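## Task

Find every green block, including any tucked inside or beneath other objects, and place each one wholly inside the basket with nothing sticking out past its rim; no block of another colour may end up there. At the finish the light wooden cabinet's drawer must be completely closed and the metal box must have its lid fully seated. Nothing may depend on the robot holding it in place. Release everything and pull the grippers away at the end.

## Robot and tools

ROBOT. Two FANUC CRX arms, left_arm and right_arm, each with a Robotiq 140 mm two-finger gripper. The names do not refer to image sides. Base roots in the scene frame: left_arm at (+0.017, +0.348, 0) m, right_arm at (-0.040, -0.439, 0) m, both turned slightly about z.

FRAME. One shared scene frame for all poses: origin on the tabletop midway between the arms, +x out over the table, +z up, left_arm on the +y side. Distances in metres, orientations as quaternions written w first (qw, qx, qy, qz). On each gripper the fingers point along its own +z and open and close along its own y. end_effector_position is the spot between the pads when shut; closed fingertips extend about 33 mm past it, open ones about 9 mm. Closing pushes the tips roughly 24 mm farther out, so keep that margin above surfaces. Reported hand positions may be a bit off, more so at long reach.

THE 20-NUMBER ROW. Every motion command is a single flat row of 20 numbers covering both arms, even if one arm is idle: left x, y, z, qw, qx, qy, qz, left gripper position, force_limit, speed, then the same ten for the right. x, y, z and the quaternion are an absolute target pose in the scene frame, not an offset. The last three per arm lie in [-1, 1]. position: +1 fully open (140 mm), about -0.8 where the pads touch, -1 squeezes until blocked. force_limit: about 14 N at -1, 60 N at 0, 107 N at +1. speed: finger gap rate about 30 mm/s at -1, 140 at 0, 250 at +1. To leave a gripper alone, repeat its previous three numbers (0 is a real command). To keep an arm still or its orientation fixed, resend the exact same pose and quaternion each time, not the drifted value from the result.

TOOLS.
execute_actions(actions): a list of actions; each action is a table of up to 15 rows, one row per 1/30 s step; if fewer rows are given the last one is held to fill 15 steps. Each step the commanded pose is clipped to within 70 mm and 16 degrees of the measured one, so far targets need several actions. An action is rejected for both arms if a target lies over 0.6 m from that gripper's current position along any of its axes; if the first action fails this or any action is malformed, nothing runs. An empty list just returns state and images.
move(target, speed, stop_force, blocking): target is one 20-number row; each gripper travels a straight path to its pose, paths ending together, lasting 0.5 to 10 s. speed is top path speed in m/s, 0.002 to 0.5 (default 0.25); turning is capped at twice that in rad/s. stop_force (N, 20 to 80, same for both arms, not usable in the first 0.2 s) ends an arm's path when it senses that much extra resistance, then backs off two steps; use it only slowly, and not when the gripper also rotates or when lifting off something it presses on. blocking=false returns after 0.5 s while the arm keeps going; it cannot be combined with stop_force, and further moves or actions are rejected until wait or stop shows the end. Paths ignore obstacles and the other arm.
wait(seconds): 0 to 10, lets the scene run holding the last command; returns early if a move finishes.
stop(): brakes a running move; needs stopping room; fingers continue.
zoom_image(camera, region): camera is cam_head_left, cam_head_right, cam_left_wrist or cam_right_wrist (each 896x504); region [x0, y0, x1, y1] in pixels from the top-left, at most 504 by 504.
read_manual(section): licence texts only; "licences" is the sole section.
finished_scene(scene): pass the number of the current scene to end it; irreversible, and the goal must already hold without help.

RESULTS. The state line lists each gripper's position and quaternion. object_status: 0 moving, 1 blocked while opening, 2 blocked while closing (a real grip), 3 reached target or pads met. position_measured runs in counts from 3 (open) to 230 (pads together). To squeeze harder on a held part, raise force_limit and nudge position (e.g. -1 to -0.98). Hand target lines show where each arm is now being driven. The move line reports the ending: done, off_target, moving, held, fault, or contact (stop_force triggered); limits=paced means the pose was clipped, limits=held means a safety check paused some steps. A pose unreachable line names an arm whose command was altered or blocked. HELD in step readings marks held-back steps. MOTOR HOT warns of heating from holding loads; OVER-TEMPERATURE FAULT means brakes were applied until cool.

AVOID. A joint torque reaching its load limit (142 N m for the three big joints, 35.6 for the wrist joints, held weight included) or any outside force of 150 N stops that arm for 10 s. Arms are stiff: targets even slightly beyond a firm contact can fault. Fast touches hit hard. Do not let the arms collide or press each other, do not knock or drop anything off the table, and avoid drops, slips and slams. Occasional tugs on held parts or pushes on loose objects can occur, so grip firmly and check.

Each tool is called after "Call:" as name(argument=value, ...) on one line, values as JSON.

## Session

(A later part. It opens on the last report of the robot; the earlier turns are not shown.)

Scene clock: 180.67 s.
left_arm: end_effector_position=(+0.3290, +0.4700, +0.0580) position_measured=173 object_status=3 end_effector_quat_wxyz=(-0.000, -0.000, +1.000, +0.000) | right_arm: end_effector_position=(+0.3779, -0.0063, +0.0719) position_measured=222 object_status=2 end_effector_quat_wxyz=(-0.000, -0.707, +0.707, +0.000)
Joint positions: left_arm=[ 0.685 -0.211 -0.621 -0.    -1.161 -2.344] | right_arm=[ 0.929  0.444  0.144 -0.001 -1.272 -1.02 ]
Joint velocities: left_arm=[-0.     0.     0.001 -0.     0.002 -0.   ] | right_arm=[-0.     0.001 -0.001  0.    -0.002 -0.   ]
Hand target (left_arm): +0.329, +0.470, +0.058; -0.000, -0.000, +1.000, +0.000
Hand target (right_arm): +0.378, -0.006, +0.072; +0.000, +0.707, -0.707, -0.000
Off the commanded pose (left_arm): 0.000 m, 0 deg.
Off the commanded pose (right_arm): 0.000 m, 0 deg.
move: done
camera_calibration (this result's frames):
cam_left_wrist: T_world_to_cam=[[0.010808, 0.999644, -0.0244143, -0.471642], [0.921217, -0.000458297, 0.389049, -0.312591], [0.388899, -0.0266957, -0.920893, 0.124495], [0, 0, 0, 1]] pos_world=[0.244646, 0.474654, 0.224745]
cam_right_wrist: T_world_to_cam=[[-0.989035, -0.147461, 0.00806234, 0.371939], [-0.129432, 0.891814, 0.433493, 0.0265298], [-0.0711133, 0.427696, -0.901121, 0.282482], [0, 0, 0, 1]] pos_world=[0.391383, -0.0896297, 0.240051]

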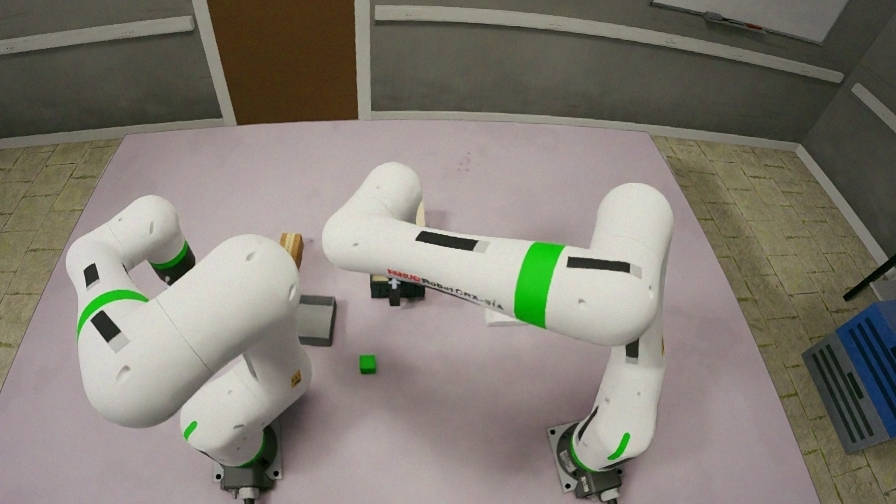

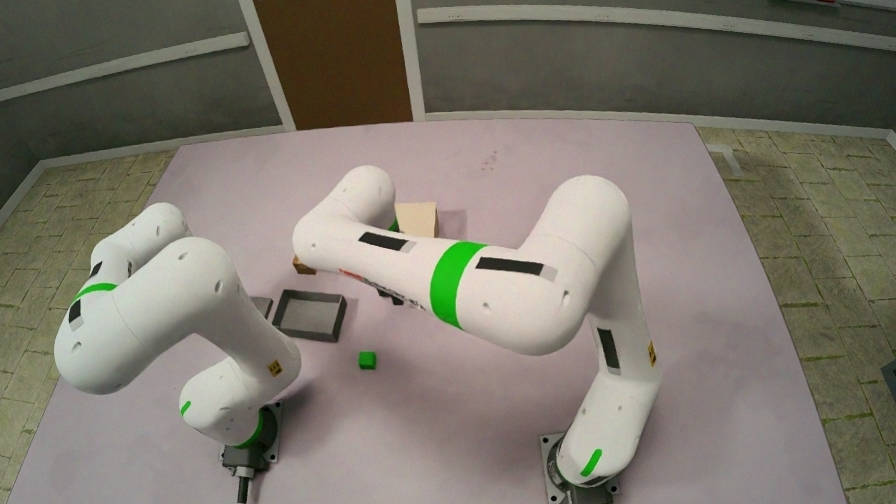

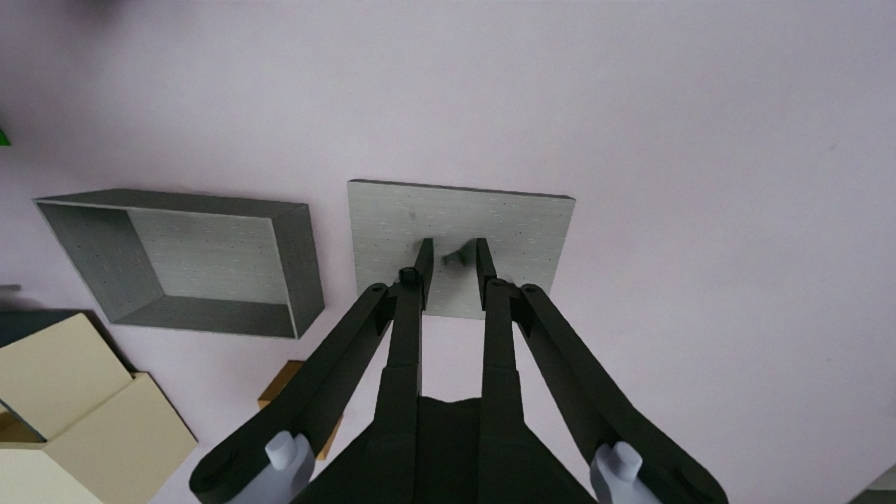

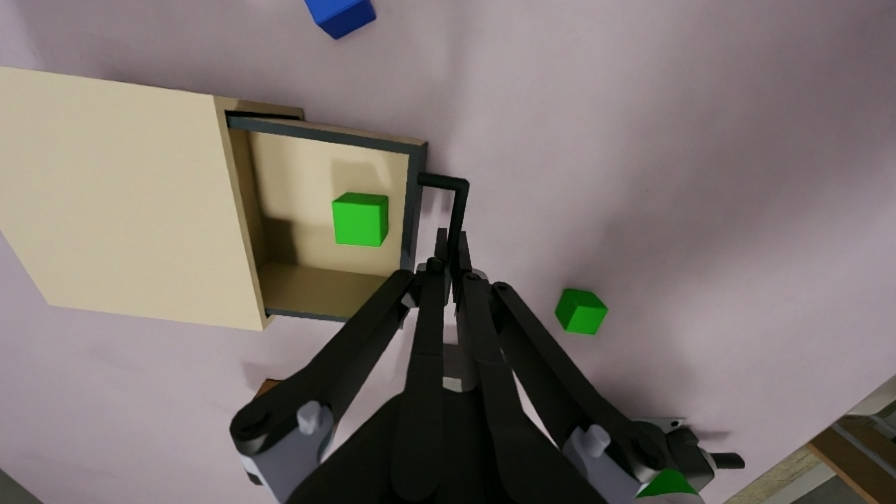

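Call:
move(target=[0.329,0.47,0.058,0,0,1,0,-1,0.5,-0.3, 0.378,-0.006,0.072,0,-0.707,0.707,0,-0.47,0.3,0])

Call:
move(target=[0.329,0.47,0.15,0,0,1,0,-1,0.5,-0.3, 0.378,-0.006,0.13,0,-0.707,0.707,0,-0.47,0.3,0], speed=0.15)

Call:
move(target=[0.329,0.24,0.15,0,0,1,0,-1,0.5,-0.3, 0.452,-0.014,0.12,0,0,1,0,-0.1,0,0], speed=0.4)

Scene clock: 193.30 s.
left_arm: end_effector_position=(+0.3290, +0.4700, +0.0580) position_measured=213 object_status=2 end_effector_quat_wxyz=(-0.000, -0.000, +1.000, +0.000) | right_arm: end_effector_position=(+0.3780, -0.0060, +0.0720) position_measured=188 object_status=3 end_effector_quat_wxyz=(+0.000, -0.707, +0.707, +0.000)
Joint positions: left_arm=[ 0.685 -0.211 -0.621 -0.    -1.161 -2.344] | right_arm=[ 0.929  0.444  0.145 -0.    -1.272 -1.021]
Joint velocities: left_arm=[-0.    -0.     0.001 -0.     0.001 -0.   ] | right_arm=[-0.001  0.001  0.     0.     0.001  0.001]
Hand target (left_arm): +0.329, +0.470, +0.058; -0.000, -0.000, +1.000, +0.000
Hand target (right_arm): +0.378, -0.006, +0.072; +0.000, +0.707, -0.707, -0.000
Off the commanded pose (left_arm): 0.000 m, 0 deg.
Off the commanded pose (right_arm): 0.000 m, 0 deg.
move: done
camera_calibration (this result's frames):
cam_left_wrist: T_world_to_cam=[[0.0108102, 0.999643, -0.024433, -0.471635], [0.921224, -0.000453597, 0.389032, -0.312584], [0.388882, -0.0267138, -0.9209, 0.124499], [0, 0, 0, 1]] pos_world=[0.244643, 0.47465, 0.224733]
cam_right_wrist: T_world_to_cam=[[-0.989009, -0.147661, 0.00752855, 0.372152], [-0.12985, 0.891811, 0.433374, 0.0263952], [-0.0707064, 0.427633, -0.901183, 0.282322], [0, 0, 0, 1]] pos_world=[0.391452, -0.0893174, 0.240183]

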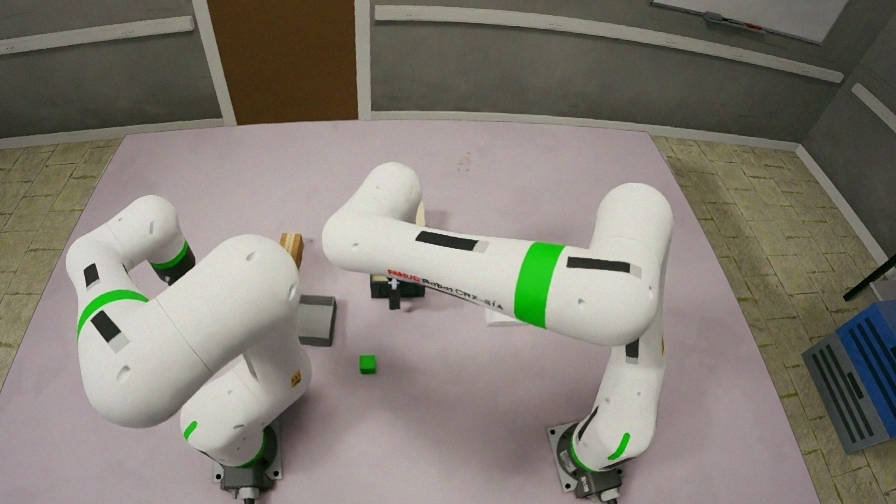

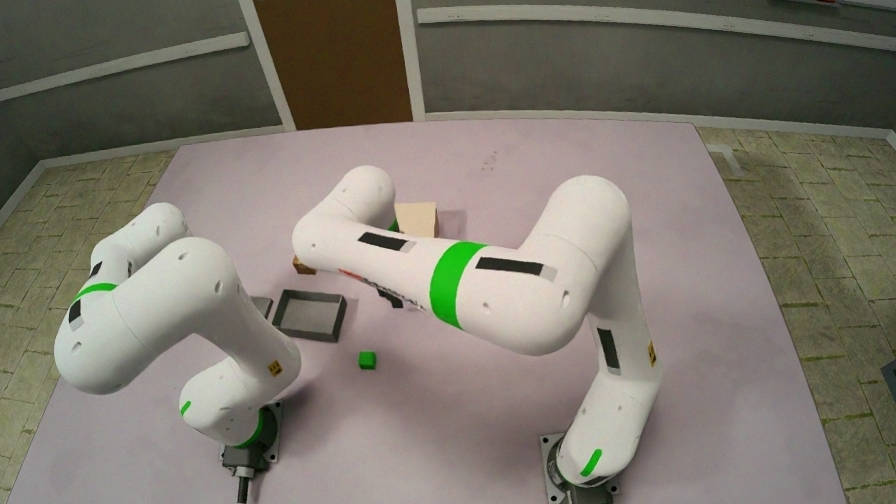

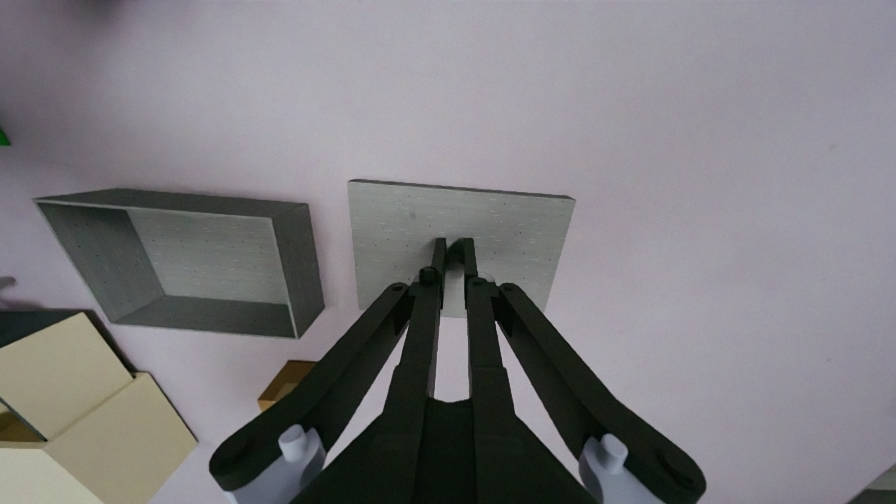

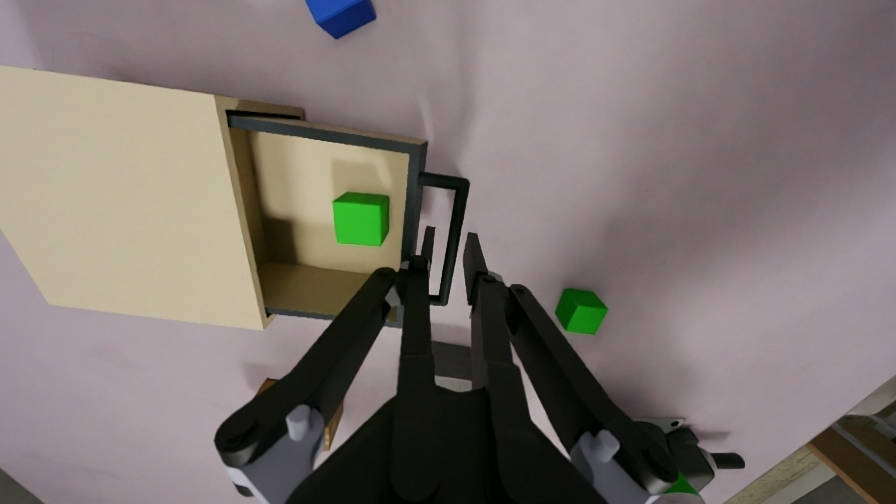

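Scene clock: 194.27 s.
left_arm: end_effector_position=(+0.3291, +0.4698, +0.1500) position_measured=213 object_status=2 end_effector_quat_wxyz=(+0.000, +0.000, +1.000, -0.000) | right_arm: end_effector_position=(+0.3780, -0.0060, +0.1300) position_measured=188 object_status=3 end_effector_quat_wxyz=(+0.000, -0.707, +0.707, -0.000)
Joint positions: left_arm=[ 0.685 -0.285 -0.453  0.    -1.403 -2.344] | right_arm=[ 0.929  0.41   0.236  0.    -1.397 -1.021]
Joint velocities: left_arm=[-0.    -0.001  0.003 -0.    -0.    -0.   ] | right_arm=[ 0.     0.    -0.    -0.    -0.002  0.   ]
Hand target (left_arm): +0.329, +0.470, +0.150; +0.000, +0.000, +1.000, -0.000
Hand target (right_arm): +0.378, -0.006, +0.130; +0.000, +0.707, -0.707, -0.000
Off the commanded pose (left_arm): 0.000 m, 0 deg.
Off the commanded pose (right_arm): 0.000 m, 0 deg.
move: done
camera_calibration (this result's frames):
cam_left_wrist: T_world_to_cam=[[0.0115788, 0.999626, -0.0247943, -0.469331], [0.921119, -0.00101393, 0.389281, -0.348223], [0.38911, -0.0273459, -0.920785, 0.209379], [0, 0, 0, 1]] pos_world=[0.244717, 0.474528, 0.316713]
cam_right_wrist: T_world_to_cam=[[-0.988981, -0.147853, 0.00750429, 0.371665], [-0.130039, 0.891813, 0.433311, 0.00138356], [-0.0707589, 0.427561, -0.901213, 0.334642], [0, 0, 0, 1]] pos_world=[0.391429, -0.0893615, 0.298195]

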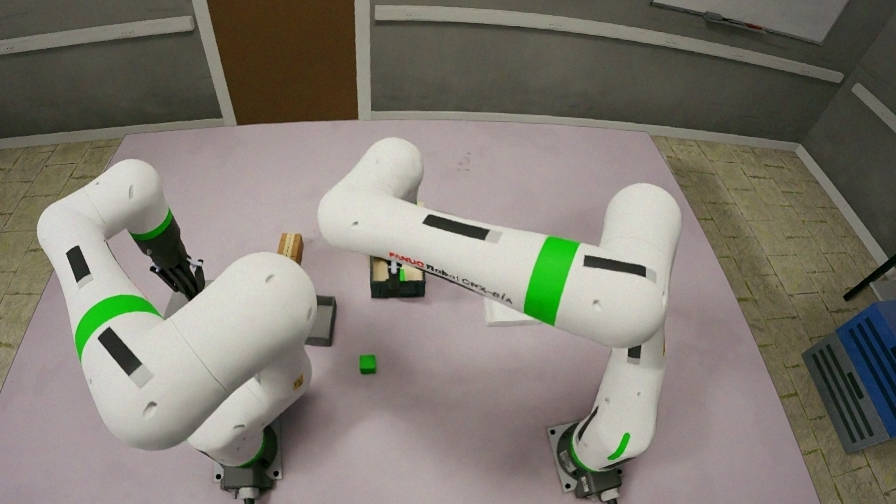

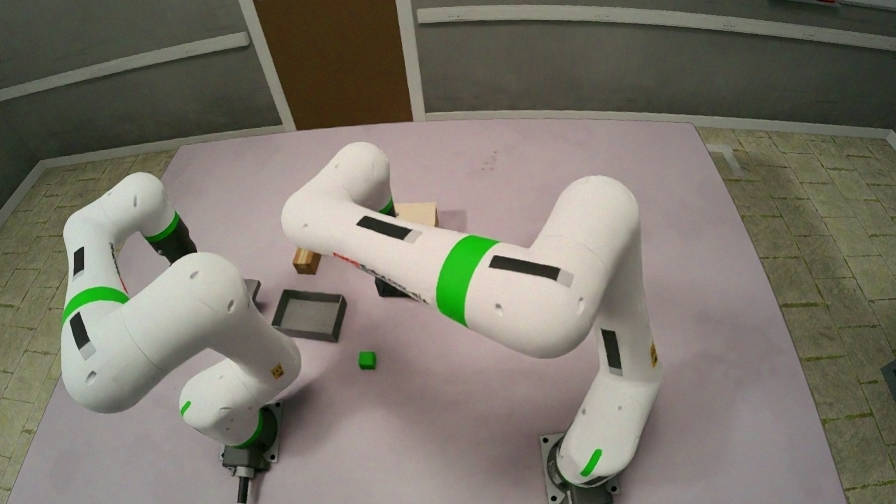

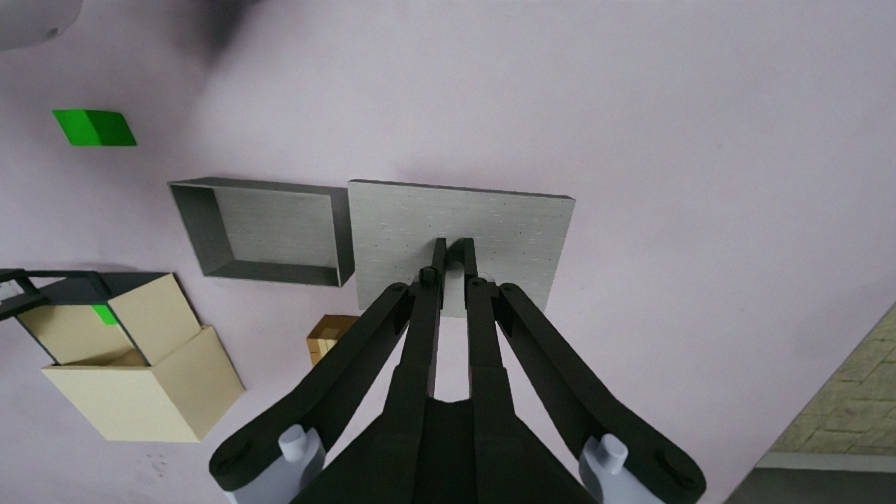

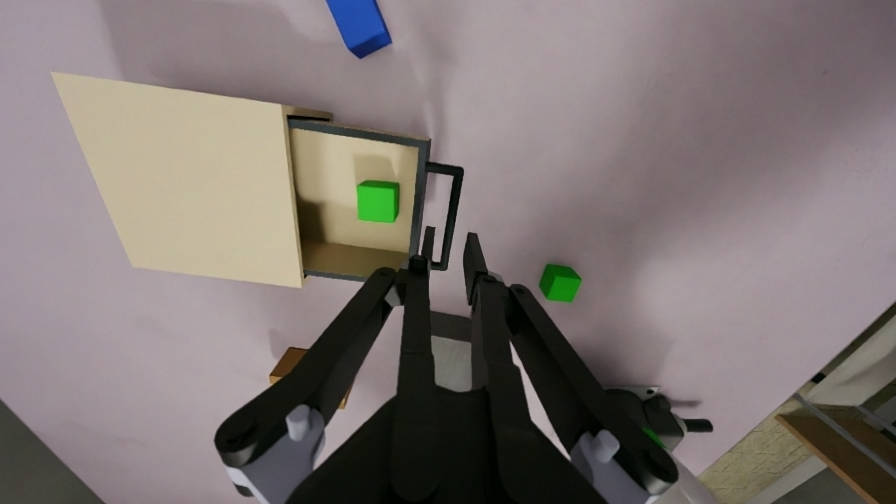

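Scene clock: 196.67 s.
left_arm: end_effector_position=(+0.3288, +0.2405, +0.1500) position_measured=213 object_status=2 end_effector_quat_wxyz=(-0.001, -0.000, +1.000, +0.001) | right_arm: end_effector_position=(+0.4522, -0.0138, +0.1200) position_measured=141 object_status=3 end_effector_quat_wxyz=(+0.000, +0.000, +1.000, -0.000)
Joint positions: left_arm=[-0.015 -0.299 -0.463 -0.001 -1.409 -1.644] | right_arm=[ 0.822  0.54   0.4    0.    -1.43  -2.485]
Joint velocities: left_arm=[-0.001 -0.     0.    -0.    -0.001  0.001] | right_arm=[ 0.    -0.001  0.001 -0.    -0.001 -0.   ]
Hand target (left_arm): +0.329, +0.241, +0.150; -0.001, +0.000, +1.000, +0.001
Hand target (right_arm): +0.452, -0.014, +0.120; +0.000, -0.000, +1.000, -0.000
Off the commanded pose (left_arm): 0.001 m, 0 deg.
Off the commanded pose (right_arm): 0.000 m, 0 deg.
move: done
camera_calibration (this result's frames):
cam_left_wrist: T_world_to_cam=[[0.0109165, 0.99967, -0.023269, -0.240204], [0.921804, -0.0010429, 0.387654, -0.348164], [0.387501, -0.0256813, -0.921511, 0.203458], [0, 0, 0, 1]] pos_world=[0.244721, 0.244987, 0.316867]
cam_right_wrist: T_world_to_cam=[[-0.147626, 0.989015, 0.0075172, 0.0792428], [0.891716, 0.129808, 0.433581, -0.450264], [0.427842, 0.0707112, -0.901083, 0.103798], [0, 0, 0, 1]] pos_world=[0.368797, -0.0272642, 0.288161]

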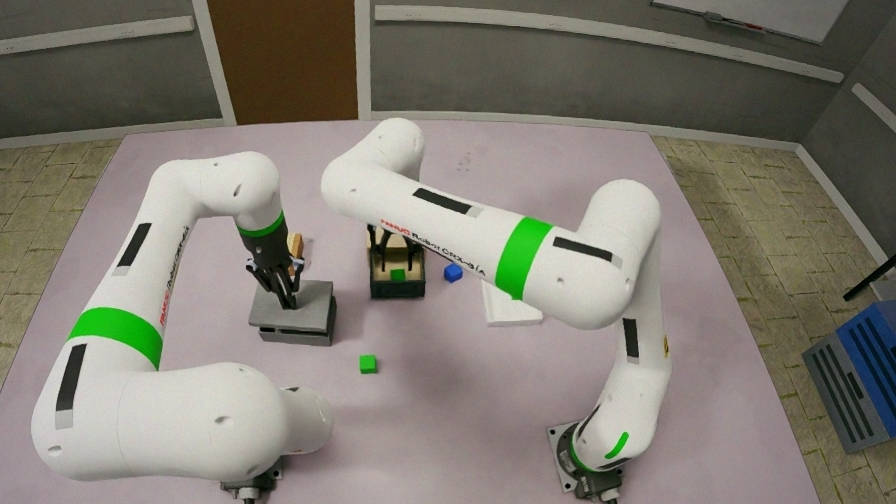

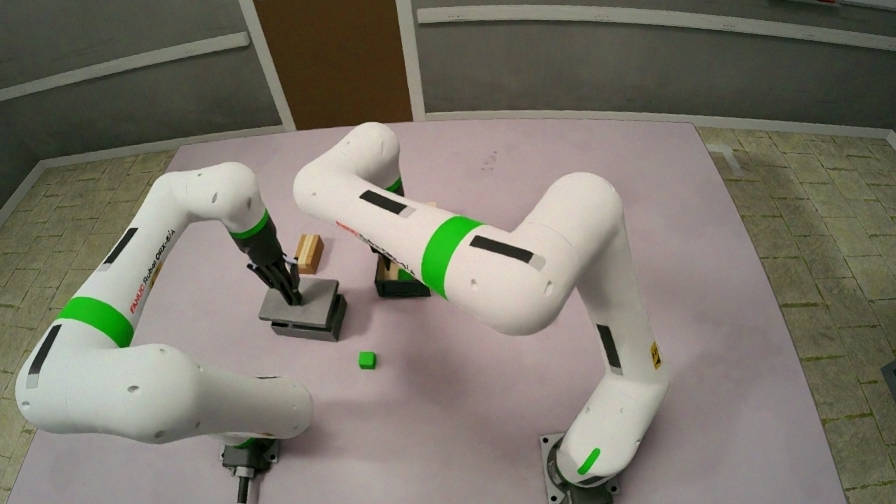

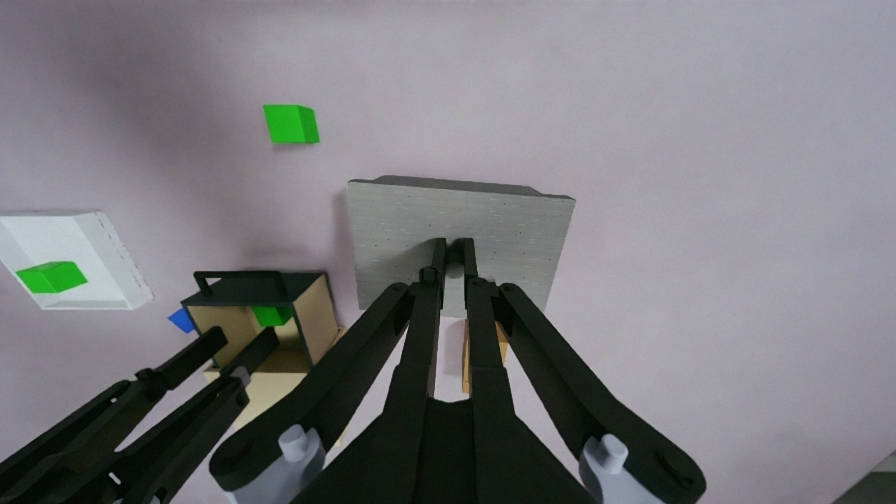

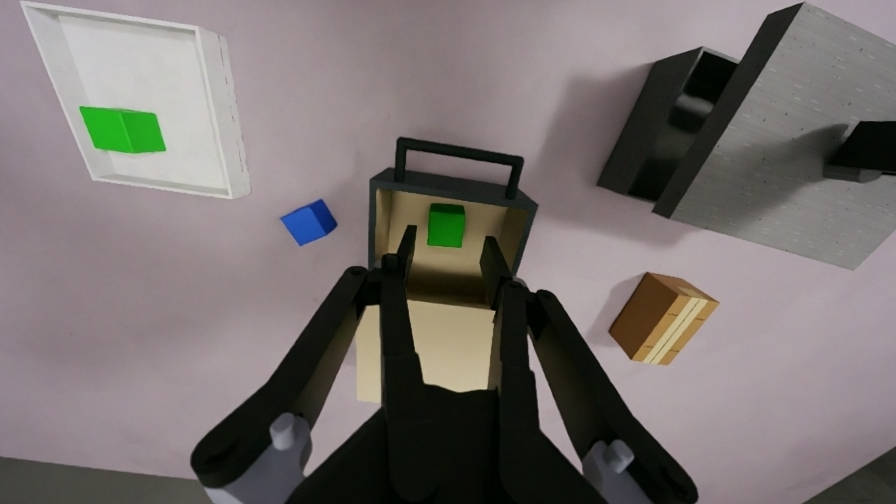

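Call:
move(target=[0.329,0.24,0.093,0,0,1,0,-1,0.5,-0.3, 0.454,-0.018,0.055,0,0,1,0,-0.1,0,0], speed=0.06)

Call:
move(target=[0.329,0.24,0.093,0,0,1,0,-0.35,0.5,-0.3, 0.454,-0.018,0.055,0,0,1,0,-1,0,-0.3])

Scene clock: 206.53 s.
left_arm: end_effector_position=(+0.3290, +0.2400, +0.0930) position_measured=213 object_status=2 end_effector_quat_wxyz=(+0.000, -0.000, +1.000, +0.000) | right_arm: end_effector_position=(+0.4541, -0.0179, +0.0550) position_measured=141 object_status=3 end_effector_quat_wxyz=(+0.000, +0.000, +1.000, +0.000)
Joint positions: left_arm=[-0.015 -0.263 -0.573 -0.    -1.26  -1.644] | right_arm=[ 0.816  0.572  0.294 -0.    -1.292 -2.478]
Joint velocities: left_arm=[ 0.    -0.    -0.002  0.     0.003  0.   ] | right_arm=[ 0.    -0.    -0.001 -0.     0.001  0.   ]
Hand target (left_arm): +0.329, +0.240, +0.093; -0.000, -0.000, +1.000, +0.000
Hand target (right_arm): +0.454, -0.018, +0.055; +0.000, +0.000, +1.000, -0.000
Off the commanded pose (left_arm): 0.000 m, 0 deg.
Off the commanded pose (right_arm): 0.000 m, 0 deg.
move: done
camera_calibration (this result's frames):
cam_left_wrist: T_world_to_cam=[[0.0107968, 0.999643, -0.0244533, -0.240841], [0.921191, -0.000431006, 0.389111, -0.326353], [0.388962, -0.0267274, -0.920866, 0.150566], [0, 0, 0, 1]] pos_world=[0.244669, 0.244639, 0.259749]
cam_right_wrist: T_world_to_cam=[[-0.147464, 0.989038, 0.00763269, 0.0839978], [0.891856, 0.12963, 0.433346, -0.423282], [0.427607, 0.0707102, -0.901195, 0.0448055], [0, 0, 0, 1]] pos_world=[0.370734, -0.0313752, 0.223165]

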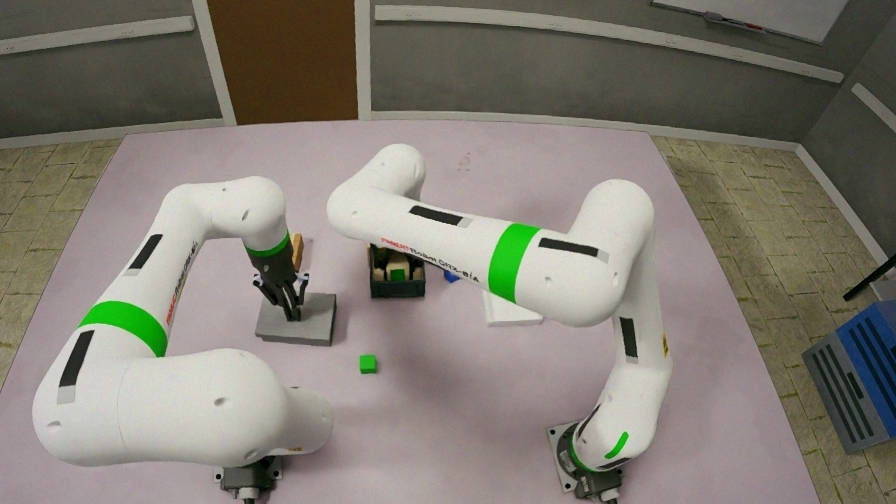

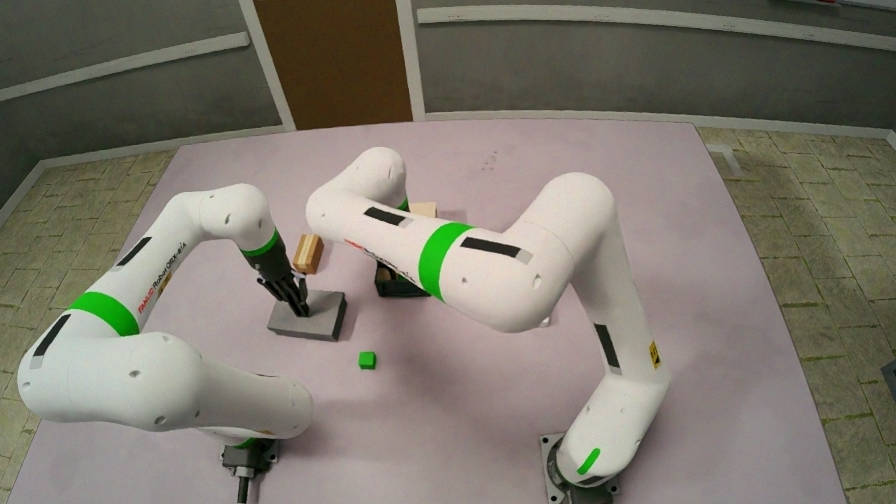

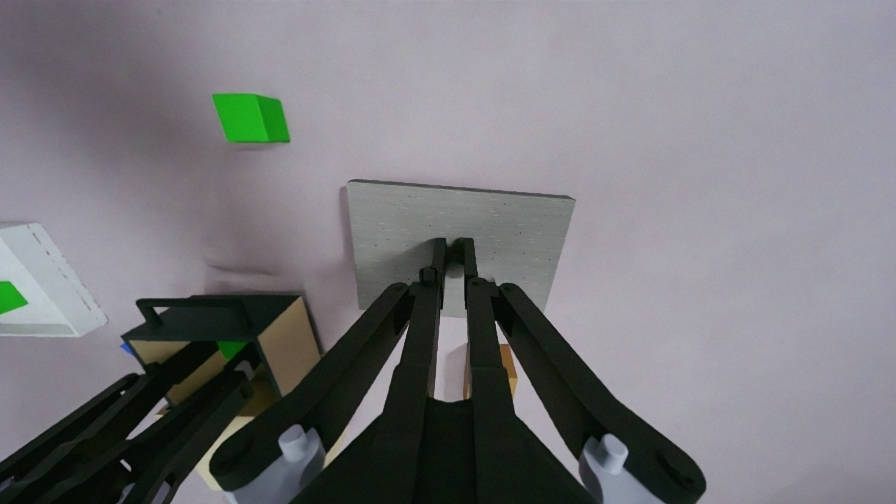

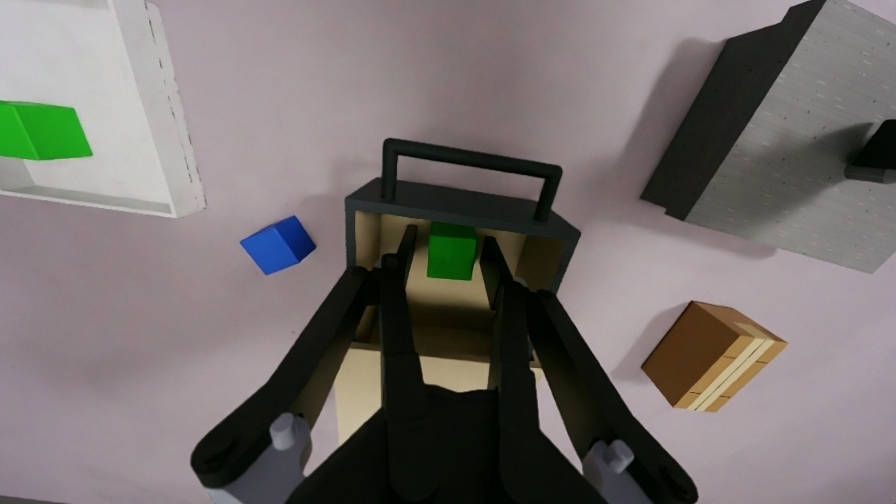

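Scene clock: 207.23 s.
left_arm: end_effector_position=(+0.3290, +0.2400, +0.0930) position_measured=173 object_status=3 end_effector_quat_wxyz=(-0.000, -0.000, +1.000, -0.000) | right_arm: end_effector_position=(+0.4540, -0.0180, +0.0549) position_measured=181 object_status=2 end_effector_quat_wxyz=(-0.000, +0.000, +1.000, -0.000)
Joint positions: left_arm=[-0.015 -0.263 -0.573 -0.    -1.26  -1.644] | right_arm=[ 0.816  0.572  0.294 -0.    -1.292 -2.478]
Joint velocities: left_arm=[-0.    -0.    -0.     0.001 -0.001  0.001] | right_arm=[ 0.    -0.     0.     0.    -0.    -0.001]
Hand target (left_arm): +0.329, +0.240, +0.093; -0.000, -0.000, +1.000, +0.000
Hand target (right_arm): +0.454, -0.018, +0.055; -0.000, +0.000, +1.000, -0.000
Off the commanded pose (left_arm): 0.000 m, 0 deg.
Off the commanded pose (right_arm): 0.000 m, 0 deg.
move: done
camera_calibration (this result's frames):
cam_left_wrist: T_world_to_cam=[[0.01079, 0.999642, -0.024488, -0.240822], [0.921216, -0.000412938, 0.389052, -0.326319], [0.388903, -0.0267566, -0.92089, 0.150578], [0, 0, 0, 1]] pos_world=[0.244648, 0.24463, 0.259724]
cam_right_wrist: T_world_to_cam=[[-0.147647, 0.989012, 0.00748305, 0.0841674], [0.89189, 0.12987, 0.433205, -0.42316], [0.427473, 0.0706353, -0.901264, 0.0447937], [0, 0, 0, 1]] pos_world=[0.370691, -0.0314508, 0.223056]

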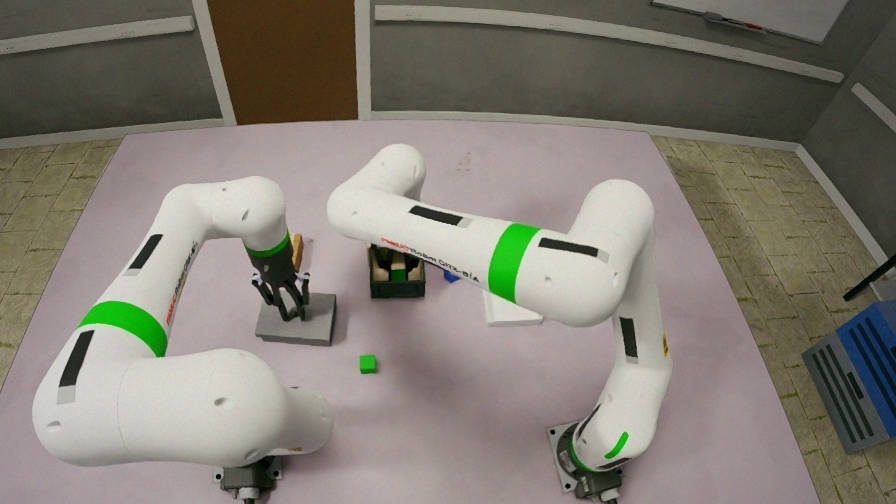

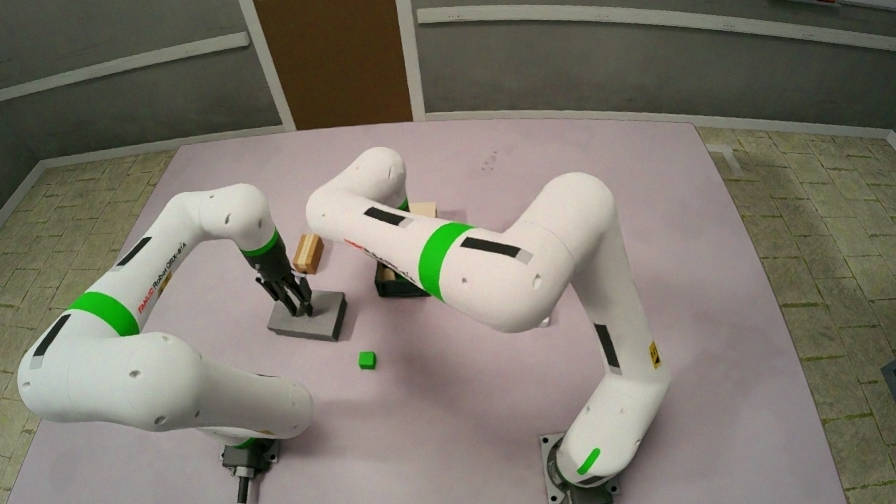

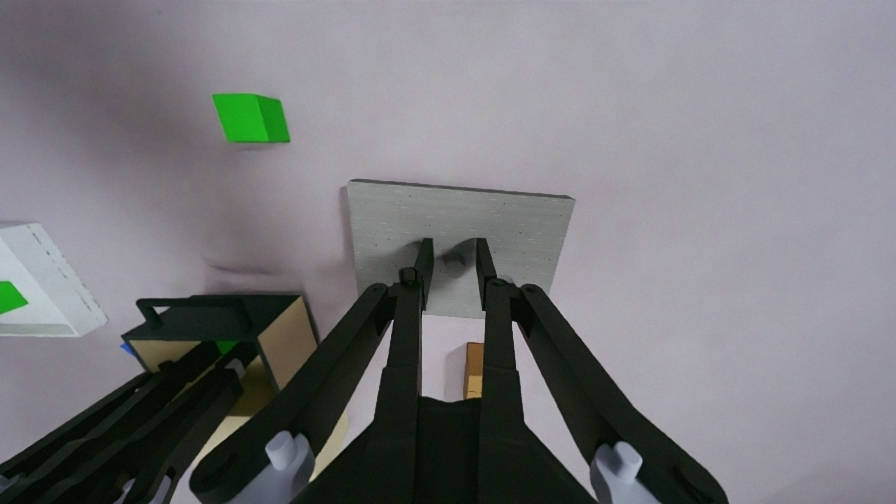

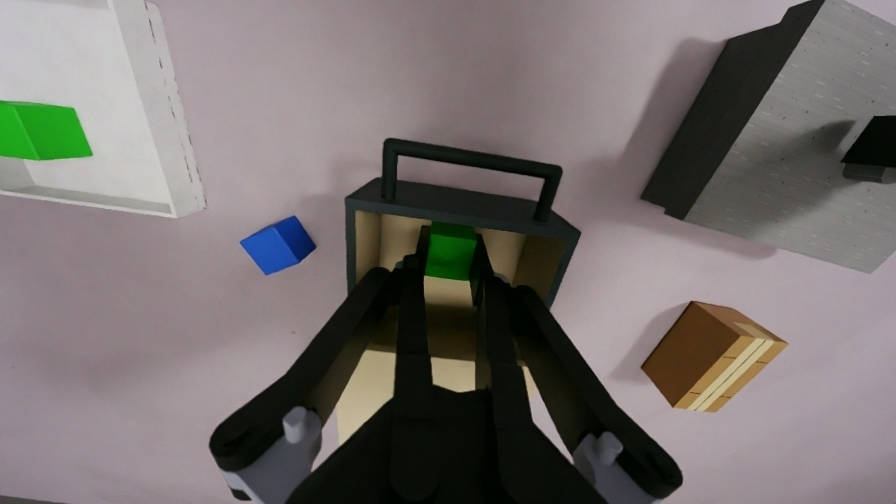

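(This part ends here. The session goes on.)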